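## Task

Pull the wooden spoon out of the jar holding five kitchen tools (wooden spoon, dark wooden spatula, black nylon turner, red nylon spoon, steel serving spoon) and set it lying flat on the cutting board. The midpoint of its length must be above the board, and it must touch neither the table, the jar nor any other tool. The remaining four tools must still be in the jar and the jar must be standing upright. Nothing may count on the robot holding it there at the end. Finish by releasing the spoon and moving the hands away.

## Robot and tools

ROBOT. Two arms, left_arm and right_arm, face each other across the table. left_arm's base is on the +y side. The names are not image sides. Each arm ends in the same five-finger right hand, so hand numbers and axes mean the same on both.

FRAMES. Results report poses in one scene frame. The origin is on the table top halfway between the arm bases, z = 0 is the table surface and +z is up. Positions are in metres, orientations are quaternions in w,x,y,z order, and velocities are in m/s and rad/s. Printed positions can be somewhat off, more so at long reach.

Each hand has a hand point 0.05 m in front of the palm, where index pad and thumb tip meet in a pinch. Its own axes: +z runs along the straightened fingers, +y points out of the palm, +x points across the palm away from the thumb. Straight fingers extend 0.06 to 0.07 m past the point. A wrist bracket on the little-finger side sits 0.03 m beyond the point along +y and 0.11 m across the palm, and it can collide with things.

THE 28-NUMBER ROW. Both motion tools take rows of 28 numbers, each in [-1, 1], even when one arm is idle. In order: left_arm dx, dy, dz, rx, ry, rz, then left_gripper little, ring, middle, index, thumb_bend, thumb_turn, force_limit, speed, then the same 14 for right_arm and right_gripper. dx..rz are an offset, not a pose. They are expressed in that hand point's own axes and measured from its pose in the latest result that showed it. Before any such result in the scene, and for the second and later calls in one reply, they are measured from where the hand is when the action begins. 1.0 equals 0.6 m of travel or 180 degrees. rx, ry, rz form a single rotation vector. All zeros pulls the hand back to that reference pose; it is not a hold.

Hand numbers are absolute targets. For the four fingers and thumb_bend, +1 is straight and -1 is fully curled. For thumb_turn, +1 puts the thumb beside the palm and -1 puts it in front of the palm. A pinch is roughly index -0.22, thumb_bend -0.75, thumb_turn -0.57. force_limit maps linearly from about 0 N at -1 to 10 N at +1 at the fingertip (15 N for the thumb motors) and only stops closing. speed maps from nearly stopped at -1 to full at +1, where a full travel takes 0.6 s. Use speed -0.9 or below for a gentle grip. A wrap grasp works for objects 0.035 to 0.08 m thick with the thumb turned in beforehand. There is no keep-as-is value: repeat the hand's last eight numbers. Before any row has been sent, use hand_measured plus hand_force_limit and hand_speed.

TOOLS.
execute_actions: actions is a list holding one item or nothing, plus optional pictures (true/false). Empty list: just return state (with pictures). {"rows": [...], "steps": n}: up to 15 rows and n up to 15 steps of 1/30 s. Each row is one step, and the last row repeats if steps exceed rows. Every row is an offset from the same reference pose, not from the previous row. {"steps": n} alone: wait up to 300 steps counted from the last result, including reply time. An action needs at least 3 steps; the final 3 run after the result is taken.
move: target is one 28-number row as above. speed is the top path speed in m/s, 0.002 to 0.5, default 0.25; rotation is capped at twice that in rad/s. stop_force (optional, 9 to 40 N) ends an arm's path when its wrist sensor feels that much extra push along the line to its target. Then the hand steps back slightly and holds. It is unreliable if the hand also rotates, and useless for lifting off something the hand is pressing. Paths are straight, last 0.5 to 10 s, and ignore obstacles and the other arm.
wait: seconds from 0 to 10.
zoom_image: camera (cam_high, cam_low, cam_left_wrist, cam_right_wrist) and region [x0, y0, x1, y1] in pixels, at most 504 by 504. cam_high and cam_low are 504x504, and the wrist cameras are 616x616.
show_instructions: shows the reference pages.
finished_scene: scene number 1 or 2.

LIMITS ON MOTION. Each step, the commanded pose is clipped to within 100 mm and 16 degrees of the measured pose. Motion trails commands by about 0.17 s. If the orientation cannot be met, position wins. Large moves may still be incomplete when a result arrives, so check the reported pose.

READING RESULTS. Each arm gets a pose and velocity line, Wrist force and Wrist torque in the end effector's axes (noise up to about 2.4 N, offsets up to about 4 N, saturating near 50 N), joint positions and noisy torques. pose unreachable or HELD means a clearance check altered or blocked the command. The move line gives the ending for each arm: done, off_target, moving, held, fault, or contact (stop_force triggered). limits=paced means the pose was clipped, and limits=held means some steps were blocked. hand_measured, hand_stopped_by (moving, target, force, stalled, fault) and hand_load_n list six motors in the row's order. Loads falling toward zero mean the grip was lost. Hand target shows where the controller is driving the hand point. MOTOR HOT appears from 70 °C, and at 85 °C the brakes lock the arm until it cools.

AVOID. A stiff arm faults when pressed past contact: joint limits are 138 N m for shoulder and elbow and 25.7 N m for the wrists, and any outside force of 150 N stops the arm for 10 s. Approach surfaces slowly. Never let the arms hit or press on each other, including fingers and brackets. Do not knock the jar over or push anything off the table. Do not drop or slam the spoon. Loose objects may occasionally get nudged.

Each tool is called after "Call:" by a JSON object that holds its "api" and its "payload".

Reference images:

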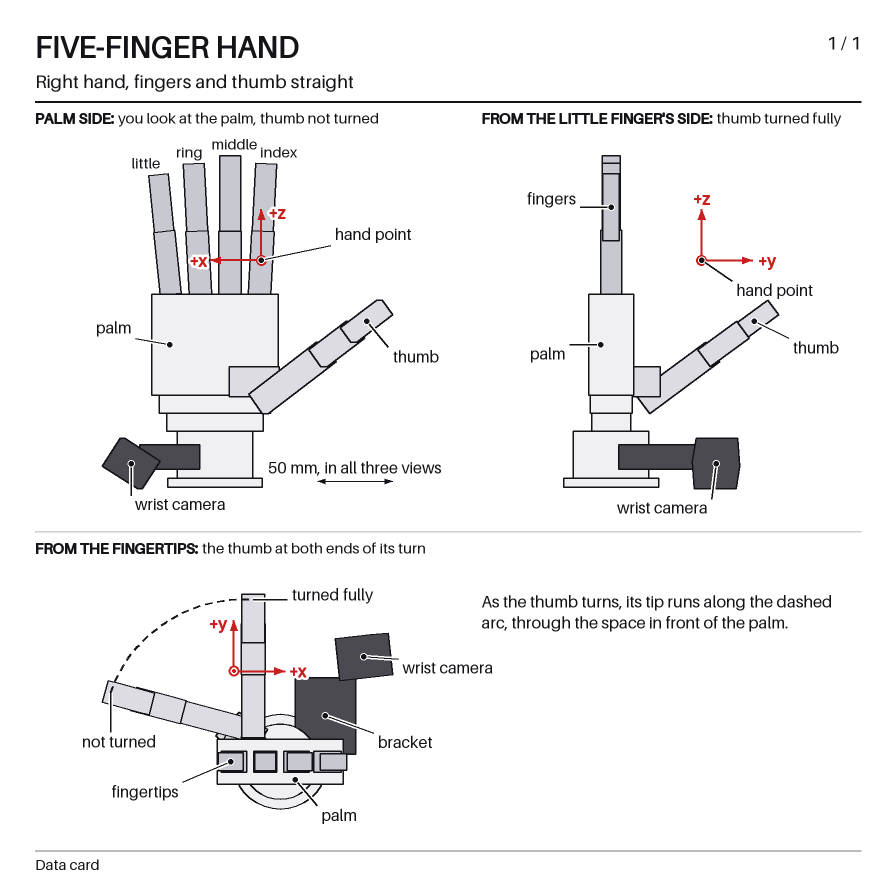

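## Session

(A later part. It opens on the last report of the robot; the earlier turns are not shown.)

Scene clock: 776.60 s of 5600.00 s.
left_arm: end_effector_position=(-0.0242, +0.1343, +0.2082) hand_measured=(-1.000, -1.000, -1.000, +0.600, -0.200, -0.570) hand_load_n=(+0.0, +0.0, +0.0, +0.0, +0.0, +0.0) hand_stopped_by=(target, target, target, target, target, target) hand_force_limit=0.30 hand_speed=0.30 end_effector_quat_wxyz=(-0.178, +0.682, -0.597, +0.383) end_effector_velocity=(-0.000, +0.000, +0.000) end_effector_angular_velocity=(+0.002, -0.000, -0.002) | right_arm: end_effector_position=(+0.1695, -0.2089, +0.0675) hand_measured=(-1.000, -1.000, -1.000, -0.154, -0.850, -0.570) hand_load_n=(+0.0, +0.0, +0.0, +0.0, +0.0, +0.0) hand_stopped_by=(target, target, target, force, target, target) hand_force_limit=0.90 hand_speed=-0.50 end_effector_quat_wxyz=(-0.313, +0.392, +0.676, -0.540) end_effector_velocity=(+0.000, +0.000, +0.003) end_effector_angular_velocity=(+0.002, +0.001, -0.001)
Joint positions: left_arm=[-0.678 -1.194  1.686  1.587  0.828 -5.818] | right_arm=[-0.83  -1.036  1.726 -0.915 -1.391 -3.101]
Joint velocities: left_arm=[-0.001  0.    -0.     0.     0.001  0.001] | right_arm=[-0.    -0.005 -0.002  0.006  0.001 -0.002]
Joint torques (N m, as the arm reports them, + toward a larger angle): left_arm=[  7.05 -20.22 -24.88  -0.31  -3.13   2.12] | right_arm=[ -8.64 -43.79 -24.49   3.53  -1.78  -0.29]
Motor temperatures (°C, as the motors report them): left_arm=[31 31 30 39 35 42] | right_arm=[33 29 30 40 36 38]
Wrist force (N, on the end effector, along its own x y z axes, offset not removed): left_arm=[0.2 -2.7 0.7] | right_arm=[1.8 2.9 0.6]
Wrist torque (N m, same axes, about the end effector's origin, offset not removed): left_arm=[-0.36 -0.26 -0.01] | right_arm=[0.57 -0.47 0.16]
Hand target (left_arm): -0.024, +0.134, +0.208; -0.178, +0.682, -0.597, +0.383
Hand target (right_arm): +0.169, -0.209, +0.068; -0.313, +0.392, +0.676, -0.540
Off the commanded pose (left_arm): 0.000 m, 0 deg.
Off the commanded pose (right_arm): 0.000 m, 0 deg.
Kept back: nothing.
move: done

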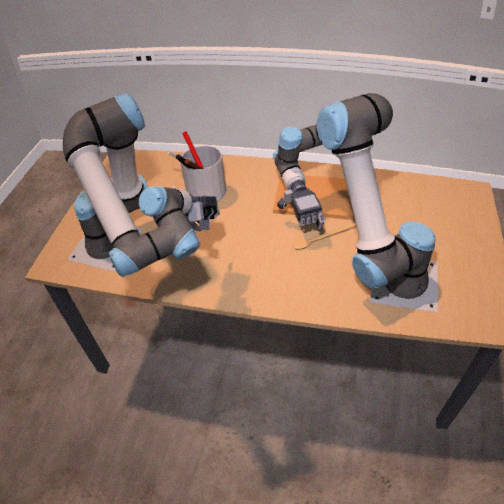

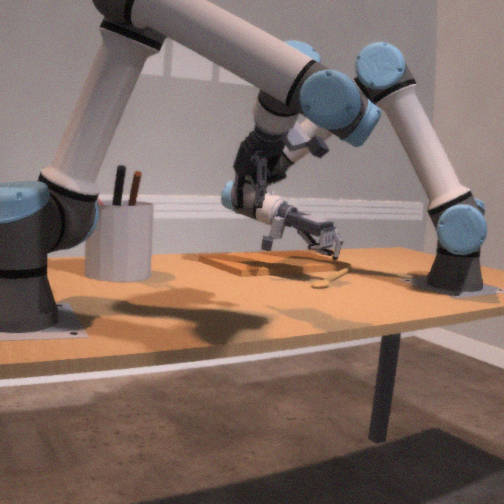

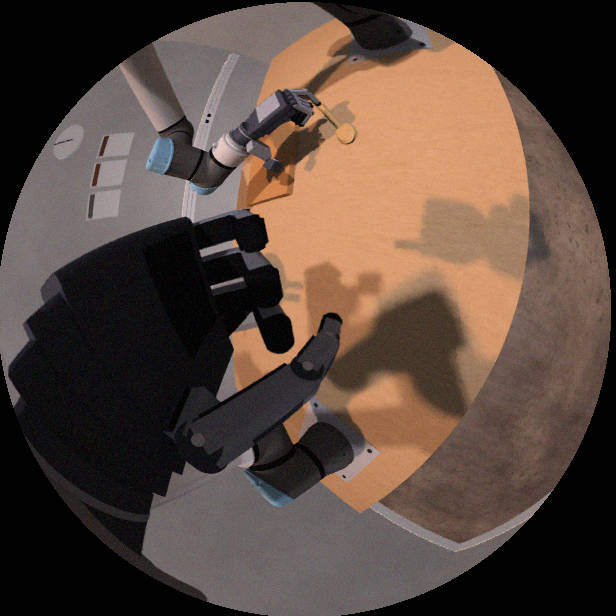

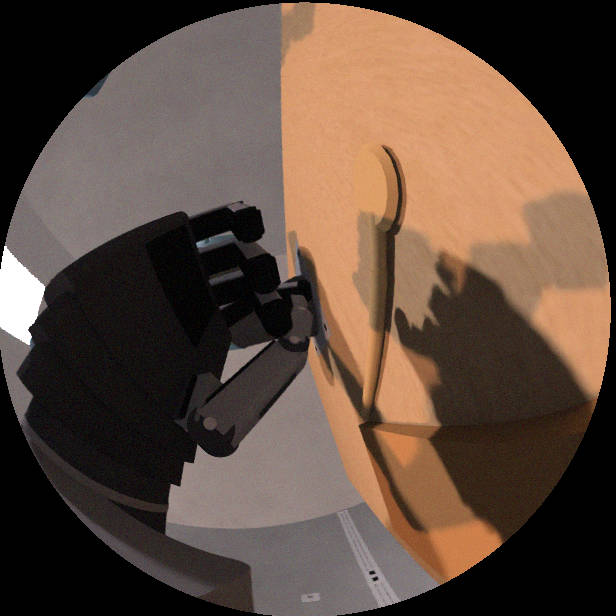

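Call:
{"api": "move", "payload": {"target": [0,0,0,0,0,0,-1,-1,-1,0.6,-0.2,-0.57,0.3,0.3, 0,0.04,0.026,0,0,0,-1,-1,-1,0.3,-0.8,-0.57,0.6,0.3], "speed": 0.03}}

Call:
{"api": "move", "payload": {"target": [0,0,0,0,0,0,-1,-1,-1,0.6,-0.2,-0.57,0.3,0.3, 0,0.05,0.011,0,0,0,-1,-1,-1,0.3,-0.8,-0.57,0.6,0.3], "speed": 0.005, "stop_force": 9}}

Call:
{"api": "move", "payload": {"target": [0,0,0,0,0,0,-1,-1,-1,0.6,-0.2,-0.57,0.3,0.3, 0,-0.001,0,0,0,0,-1,-1,-1,-0.6,-0.8,-0.57,0.6,-0.5], "speed": 0.01}}

Call:
{"api": "zoom_image", "payload": {"camera": "cam_low", "region": [280,230,370,300]}}

Scene clock: 778.27 s of 5600.00 s.
left_arm: end_effector_position=(-0.0242, +0.1343, +0.2082) hand_measured=(-1.000, -1.000, -1.000, +0.600, -0.200, -0.570) hand_load_n=(+0.0, +0.0, +0.0, +0.0, +0.0, +0.0) hand_stopped_by=(target, target, target, target, target, target) hand_force_limit=0.30 hand_speed=0.30 end_effector_quat_wxyz=(-0.178, +0.682, -0.597, +0.383) end_effector_velocity=(+0.001, -0.000, +0.000) end_effector_angular_velocity=(-0.002, +0.001, +0.001) | right_arm: end_effector_position=(+0.1609, -0.2138, +0.0410) hand_measured=(-1.000, -1.000, -1.000, +0.300, -0.800, -0.570) hand_load_n=(+0.0, +0.0, +0.0, +0.0, +0.0, +0.0) hand_stopped_by=(target, target, target, target, target, target) hand_force_limit=0.60 hand_speed=0.30 end_effector_quat_wxyz=(-0.313, +0.392, +0.676, -0.540) end_effector_velocity=(-0.001, -0.000, -0.002) end_effector_angular_velocity=(+0.001, +0.000, -0.001)
Joint positions: left_arm=[-0.678 -1.194  1.686  1.587  0.828 -5.818] | right_arm=[-0.827 -1.01   1.772 -0.987 -1.388 -3.1  ]
Joint velocities: left_arm=[ 0.001 -0.001  0.    -0.001 -0.    -0.   ] | right_arm=[-0.     0.002  0.004 -0.006  0.001 -0.   ]
Joint torques (N m, as the arm reports them, + toward a larger angle): left_arm=[  6.66 -20.09 -24.97  -0.32  -3.14   2.15] | right_arm=[ 13.63 -26.47  -6.02  -1.76   1.94   2.61]
Motor temperatures (°C, as the motors report them): left_arm=[31 31 30 39 35 42] | right_arm=[33 29 30 40 36 38]
Wrist force (N, on the end effector, along its own x y z axes, offset not removed): left_arm=[-0.5 -0.4 -0.5] | right_arm=[2.0 1.7 1.7]
Wrist torque (N m, same axes, about the end effector's origin, offset not removed): left_arm=[0.06 -0.14 0.04] | right_arm=[0.30 -0.54 0.15]
Hand target (left_arm): -0.024, +0.134, +0.208; -0.178, +0.682, -0.597, +0.383
Hand target (right_arm): +0.161, -0.214, +0.041; -0.313, +0.392, +0.676, -0.540
Off the commanded pose (left_arm): 0.000 m, 0 deg.
Off the commanded pose (right_arm): 0.000 m, 0 deg.
Kept back: nothing.
move: done

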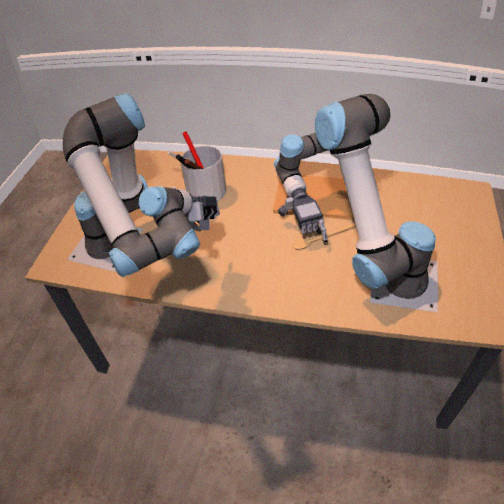

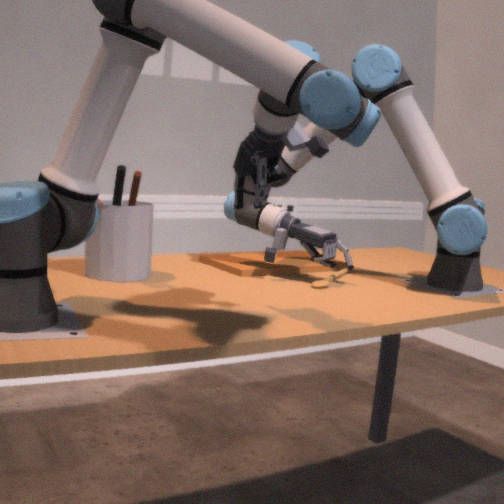

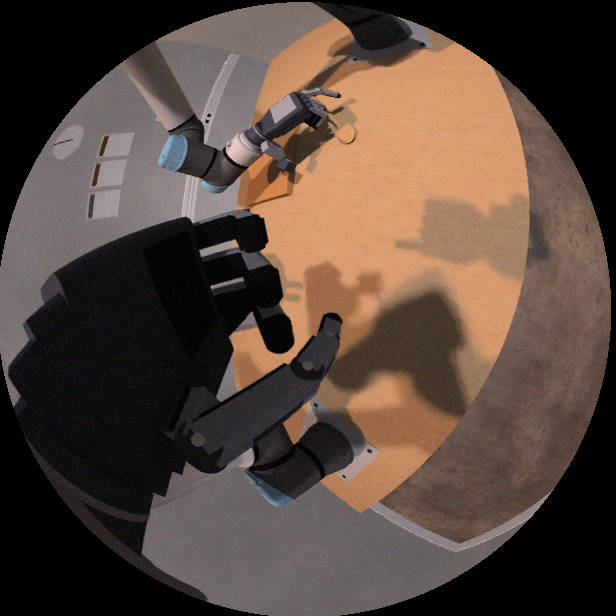

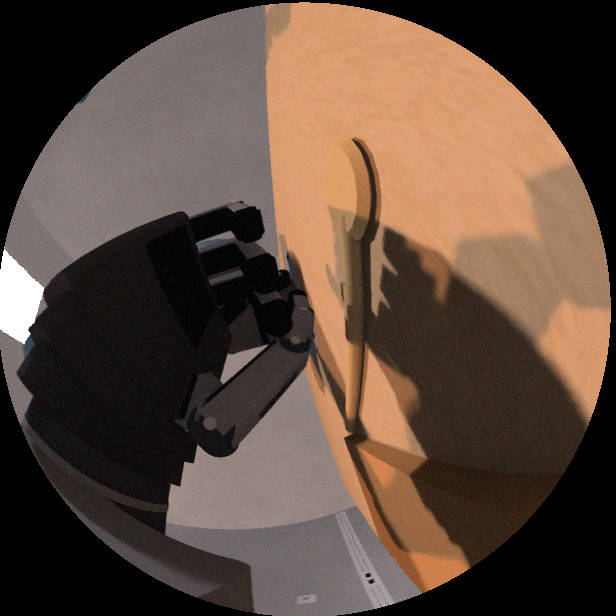

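Scene clock: 783.70 s of 5600.00 s.
left_arm: end_effector_position=(-0.0242, +0.1343, +0.2082) hand_measured=(-1.000, -1.000, -1.000, +0.600, -0.200, -0.570) hand_load_n=(+0.0, +0.0, +0.0, +0.0, +0.0, +0.0) hand_stopped_by=(target, target, target, target, target, target) hand_force_limit=0.30 hand_speed=0.30 end_effector_quat_wxyz=(-0.178, +0.682, -0.597, +0.383) end_effector_velocity=(-0.000, -0.000, -0.000) end_effector_angular_velocity=(+0.000, -0.001, -0.002) | right_arm: end_effector_position=(+0.1610, -0.2138, +0.0157) hand_measured=(-1.000, -1.000, -1.000, +0.300, -0.806, -0.570) hand_load_n=(+0.0, +0.0, +0.0, +0.0, -8.5, +1.0) hand_stopped_by=(target, target, target, target, target, target) hand_force_limit=0.60 hand_speed=0.30 end_effector_quat_wxyz=(-0.313, +0.392, +0.676, -0.540) end_effector_velocity=(-0.000, -0.001, +0.002) end_effector_angular_velocity=(-0.003, +0.001, +0.000)
Joint positions: left_arm=[-0.678 -1.194  1.686  1.587  0.828 -5.818] | right_arm=[-0.827 -0.967  1.783 -1.041 -1.388 -3.1  ]
Joint velocities: left_arm=[-0.     0.001 -0.    -0.001 -0.001  0.002] | right_arm=[-0.001 -0.004  0.     0.006 -0.002  0.001]
Joint torques (N m, as the arm reports them, + toward a larger angle): left_arm=[  7.27 -20.02 -24.33  -0.32  -3.04   2.14] | right_arm=[ 11.73 -40.82 -11.58   1.01   0.94   1.79]
Motor temperatures (°C, as the motors report them): left_arm=[31 31 30 39 35 42] | right_arm=[33 29 30 40 36 38]
Wrist force (N, on the end effector, along its own x y z axes, offset not removed): left_arm=[-1.4 -1.5 0.5] | right_arm=[0.5 -9.7 0.4]
Wrist torque (N m, same axes, about the end effector's origin, offset not removed): left_arm=[-0.15 0.00 0.05] | right_arm=[0.14 -0.48 0.02]
Hand target (left_arm): -0.024, +0.134, +0.208; -0.178, +0.682, -0.597, +0.383
Hand target (right_arm): +0.161, -0.214, +0.016; -0.313, +0.392, +0.676, -0.540
Off the commanded pose (left_arm): 0.000 m, 0 deg.
Off the commanded pose (right_arm): 0.005 m, 0 deg.
Kept back: nothing.
move: contact (right_arm)

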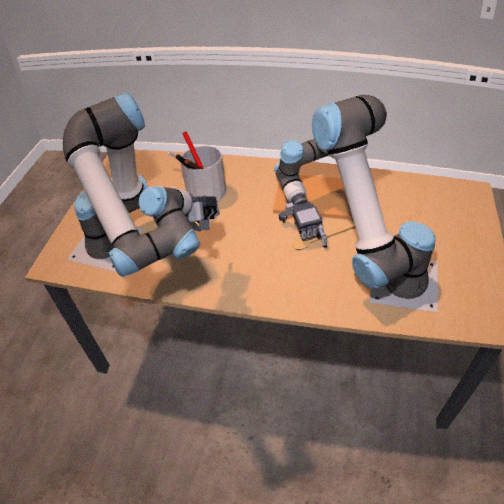

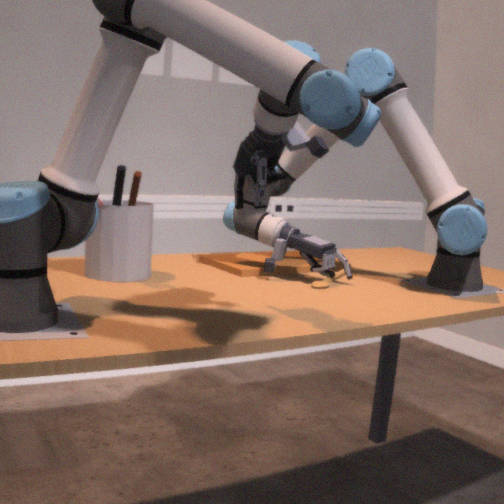

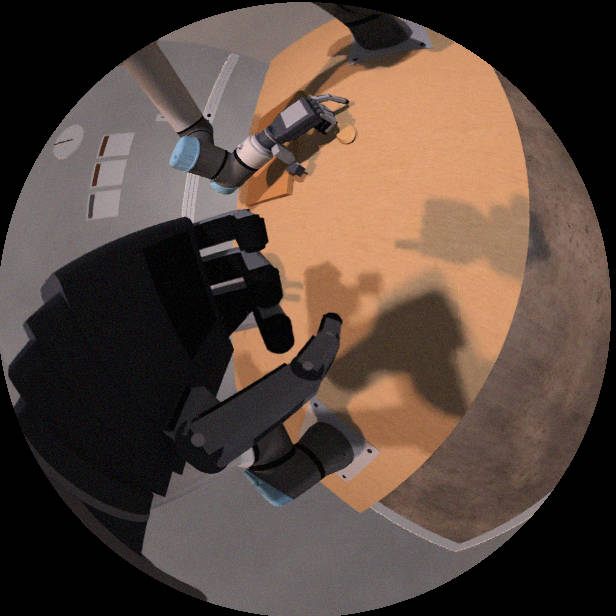

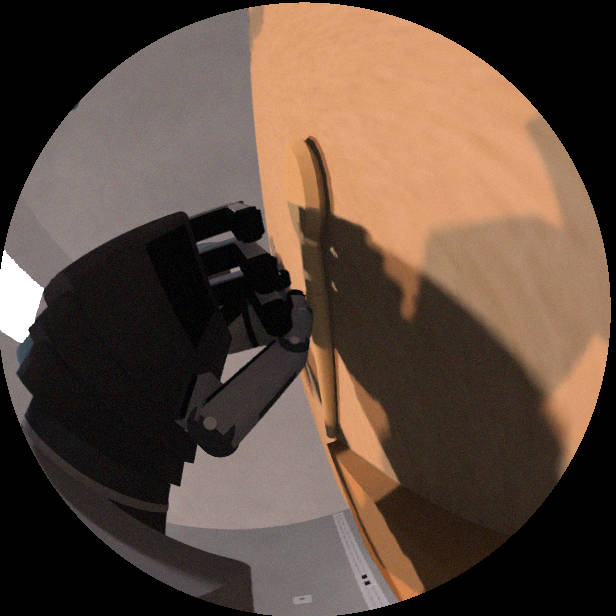

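Scene clock: 784.63 s of 5600.00 s.
left_arm: end_effector_position=(-0.0242, +0.1343, +0.2082) hand_measured=(-1.000, -1.000, -1.000, +0.600, -0.200, -0.570) hand_load_n=(+0.0, +0.0, +0.0, +0.0, +0.0, +0.0) hand_stopped_by=(target, target, target, target, target, target) hand_force_limit=0.30 hand_speed=0.30 end_effector_quat_wxyz=(-0.178, +0.682, -0.597, +0.383) end_effector_velocity=(-0.000, -0.000, -0.000) end_effector_angular_velocity=(+0.000, -0.001, -0.002) | right_arm: end_effector_position=(+0.1609, -0.2138, +0.0163) hand_measured=(-1.000, -1.000, -1.000, -0.238, -0.804, -0.570) hand_load_n=(+0.0, +0.0, +0.0, +10.5, -4.0, +0.5) hand_stopped_by=(target, target, target, force, target, target) hand_force_limit=0.60 hand_speed=-0.50 end_effector_quat_wxyz=(-0.313, +0.392, +0.676, -0.540) end_effector_velocity=(-0.000, +0.000, -0.000) end_effector_angular_velocity=(+0.001, +0.001, -0.001)
Joint positions: left_arm=[-0.678 -1.194  1.686  1.587  0.828 -5.818] | right_arm=[-0.827 -0.968  1.783 -1.04  -1.388 -3.1  ]
Joint velocities: left_arm=[-0.001  0.001 -0.    -0.    -0.001  0.001] | right_arm=[-0.     0.001  0.     0.     0.001 -0.001]
Joint torques (N m, as the arm reports them, + toward a larger angle): left_arm=[  6.52 -20.37 -24.42  -0.22  -3.14   2.11] | right_arm=[ 14.22 -42.46  -3.34   2.08   2.04   2.04]
Motor temperatures (°C, as the motors report them): left_arm=[31 31 30 39 35 42] | right_arm=[33 29 30 40 36 38]
Wrist force (N, on the end effector, along its own x y z axes, offset not removed): left_arm=[0.3 -0.7 1.6] | right_arm=[0.7 -4.9 2.6]
Wrist torque (N m, same axes, about the end effector's origin, offset not removed): left_arm=[-0.15 -0.34 0.08] | right_arm=[0.19 -0.52 0.05]
Hand target (left_arm): -0.024, +0.134, +0.208; -0.178, +0.682, -0.597, +0.383
Hand target (right_arm): +0.161, -0.214, +0.016; -0.313, +0.392, +0.676, -0.540
Off the commanded pose (left_arm): 0.000 m, 0 deg.
Off the commanded pose (right_arm): 0.000 m, 0 deg.
Kept back: nothing.
move: done

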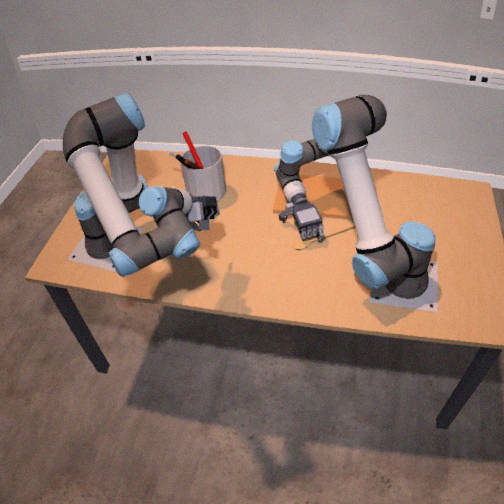

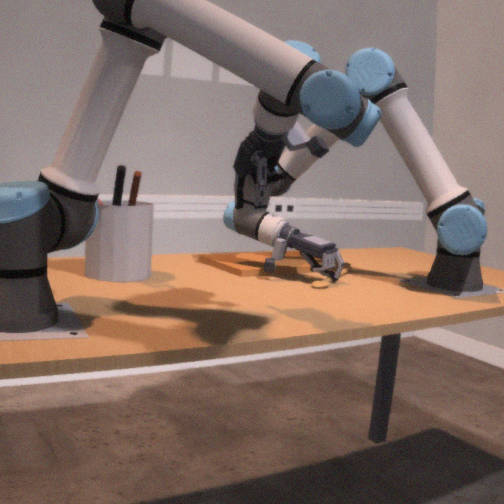

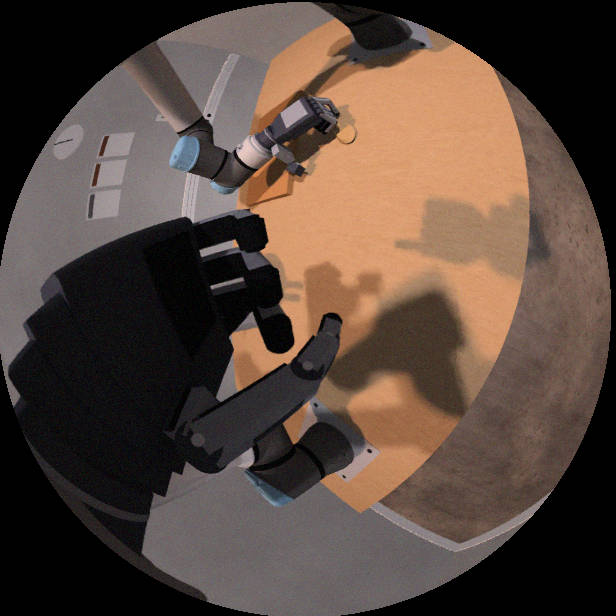

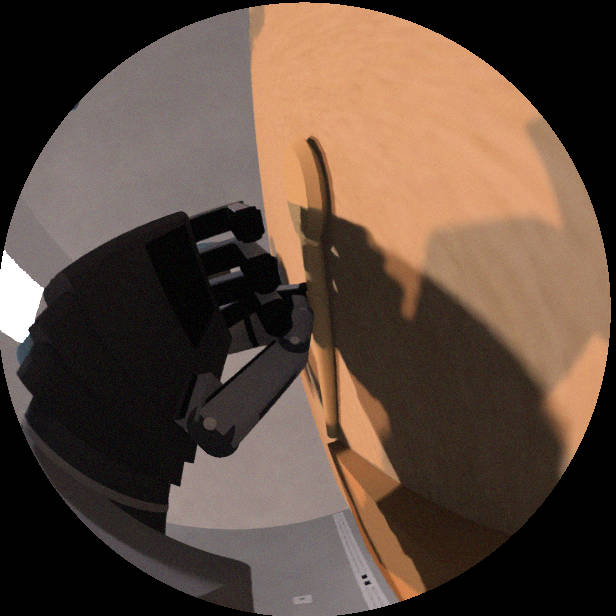

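Region (280, 230, 370, 300) of cam_low's 504x504 image, scaled by 5.600, with more detail than that image has.

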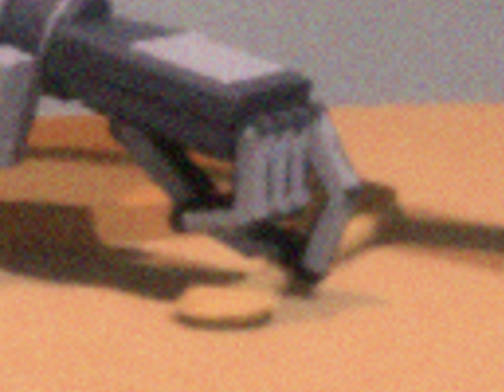

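Call:
{"api": "move", "payload": {"target": [0,0,0,0,0,0,-1,-1,-1,0.6,-0.2,-0.57,0.3,0.3, 0,-0.065,-0.014,0,0,0,-1,-1,-1,-0.6,-0.8,-0.57,0.6,-0.5], "speed": 0.015}}

Scene clock: 787.80 s of 5600.00 s.
left_arm: end_effector_position=(-0.0242, +0.1343, +0.2082) hand_measured=(-1.000, -1.000, -1.000, +0.600, -0.200, -0.570) hand_load_n=(+0.0, +0.0, +0.0, +0.0, +0.0, +0.0) hand_stopped_by=(target, target, target, target, target, target) hand_force_limit=0.30 hand_speed=0.30 end_effector_quat_wxyz=(-0.178, +0.682, -0.597, +0.383) end_effector_velocity=(+0.000, -0.000, +0.000) end_effector_angular_velocity=(-0.001, +0.000, +0.000) | right_arm: end_effector_position=(+0.1606, -0.2140, +0.0558) hand_measured=(-1.000, -1.000, -1.000, -0.238, -0.804, -0.570) hand_load_n=(+0.0, +0.0, +0.0, +10.5, -3.5, +0.0) hand_stopped_by=(target, target, target, force, target, target) hand_force_limit=0.60 hand_speed=-0.50 end_effector_quat_wxyz=(-0.313, +0.392, +0.676, -0.540) end_effector_velocity=(+0.000, -0.000, +0.003) end_effector_angular_velocity=(+0.002, +0.001, -0.001)
Joint positions: left_arm=[-0.678 -1.194  1.686  1.587  0.828 -5.818] | right_arm=[-0.827 -1.035  1.764 -0.954 -1.388 -3.1  ]
Joint velocities: left_arm=[ 0.    -0.001 -0.     0.    -0.001 -0.   ] | right_arm=[-0.001 -0.005 -0.002  0.006  0.    -0.002]
Joint torques (N m, as the arm reports them, + toward a larger angle): left_arm=[  6.92 -20.1  -24.52  -0.42  -3.24   2.13] | right_arm=[ 13.88 -43.91 -26.23   3.85   1.05   2.56]
Motor temperatures (°C, as the motors report them): left_arm=[31 31 30 39 35 42] | right_arm=[33 29 30 40 36 38]
Wrist force (N, on the end effector, along its own x y z axes, offset not removed): left_arm=[0.4 -0.1 1.2] | right_arm=[0.9 2.5 2.4]
Wrist torque (N m, same axes, about the end effector's origin, offset not removed): left_arm=[-0.03 -0.31 0.11] | right_arm=[0.50 -0.37 0.17]
Hand target (left_arm): -0.024, +0.134, +0.208; -0.178, +0.682, -0.597, +0.383
Hand target (right_arm): +0.161, -0.214, +0.056; -0.313, +0.392, +0.676, -0.540
Off the commanded pose (left_arm): 0.000 m, 0 deg.
Off the commanded pose (right_arm): 0.000 m, 0 deg.
Kept back: nothing.
move: done

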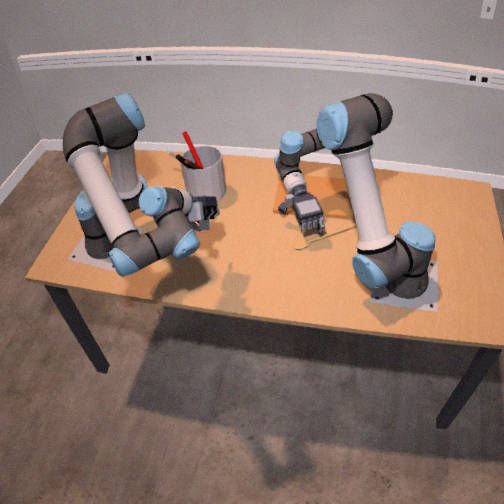

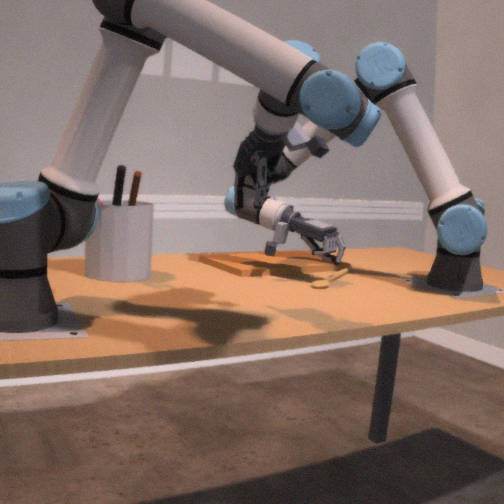

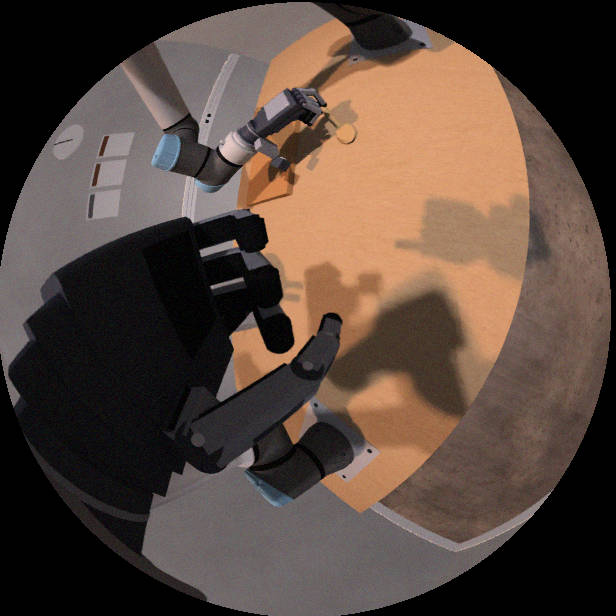

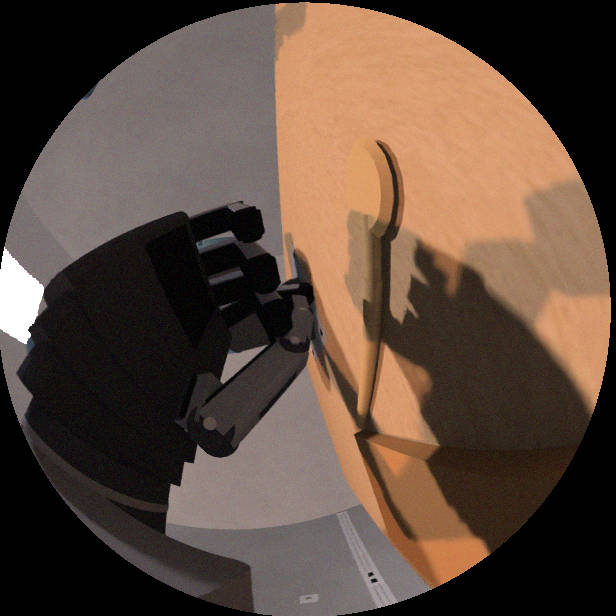

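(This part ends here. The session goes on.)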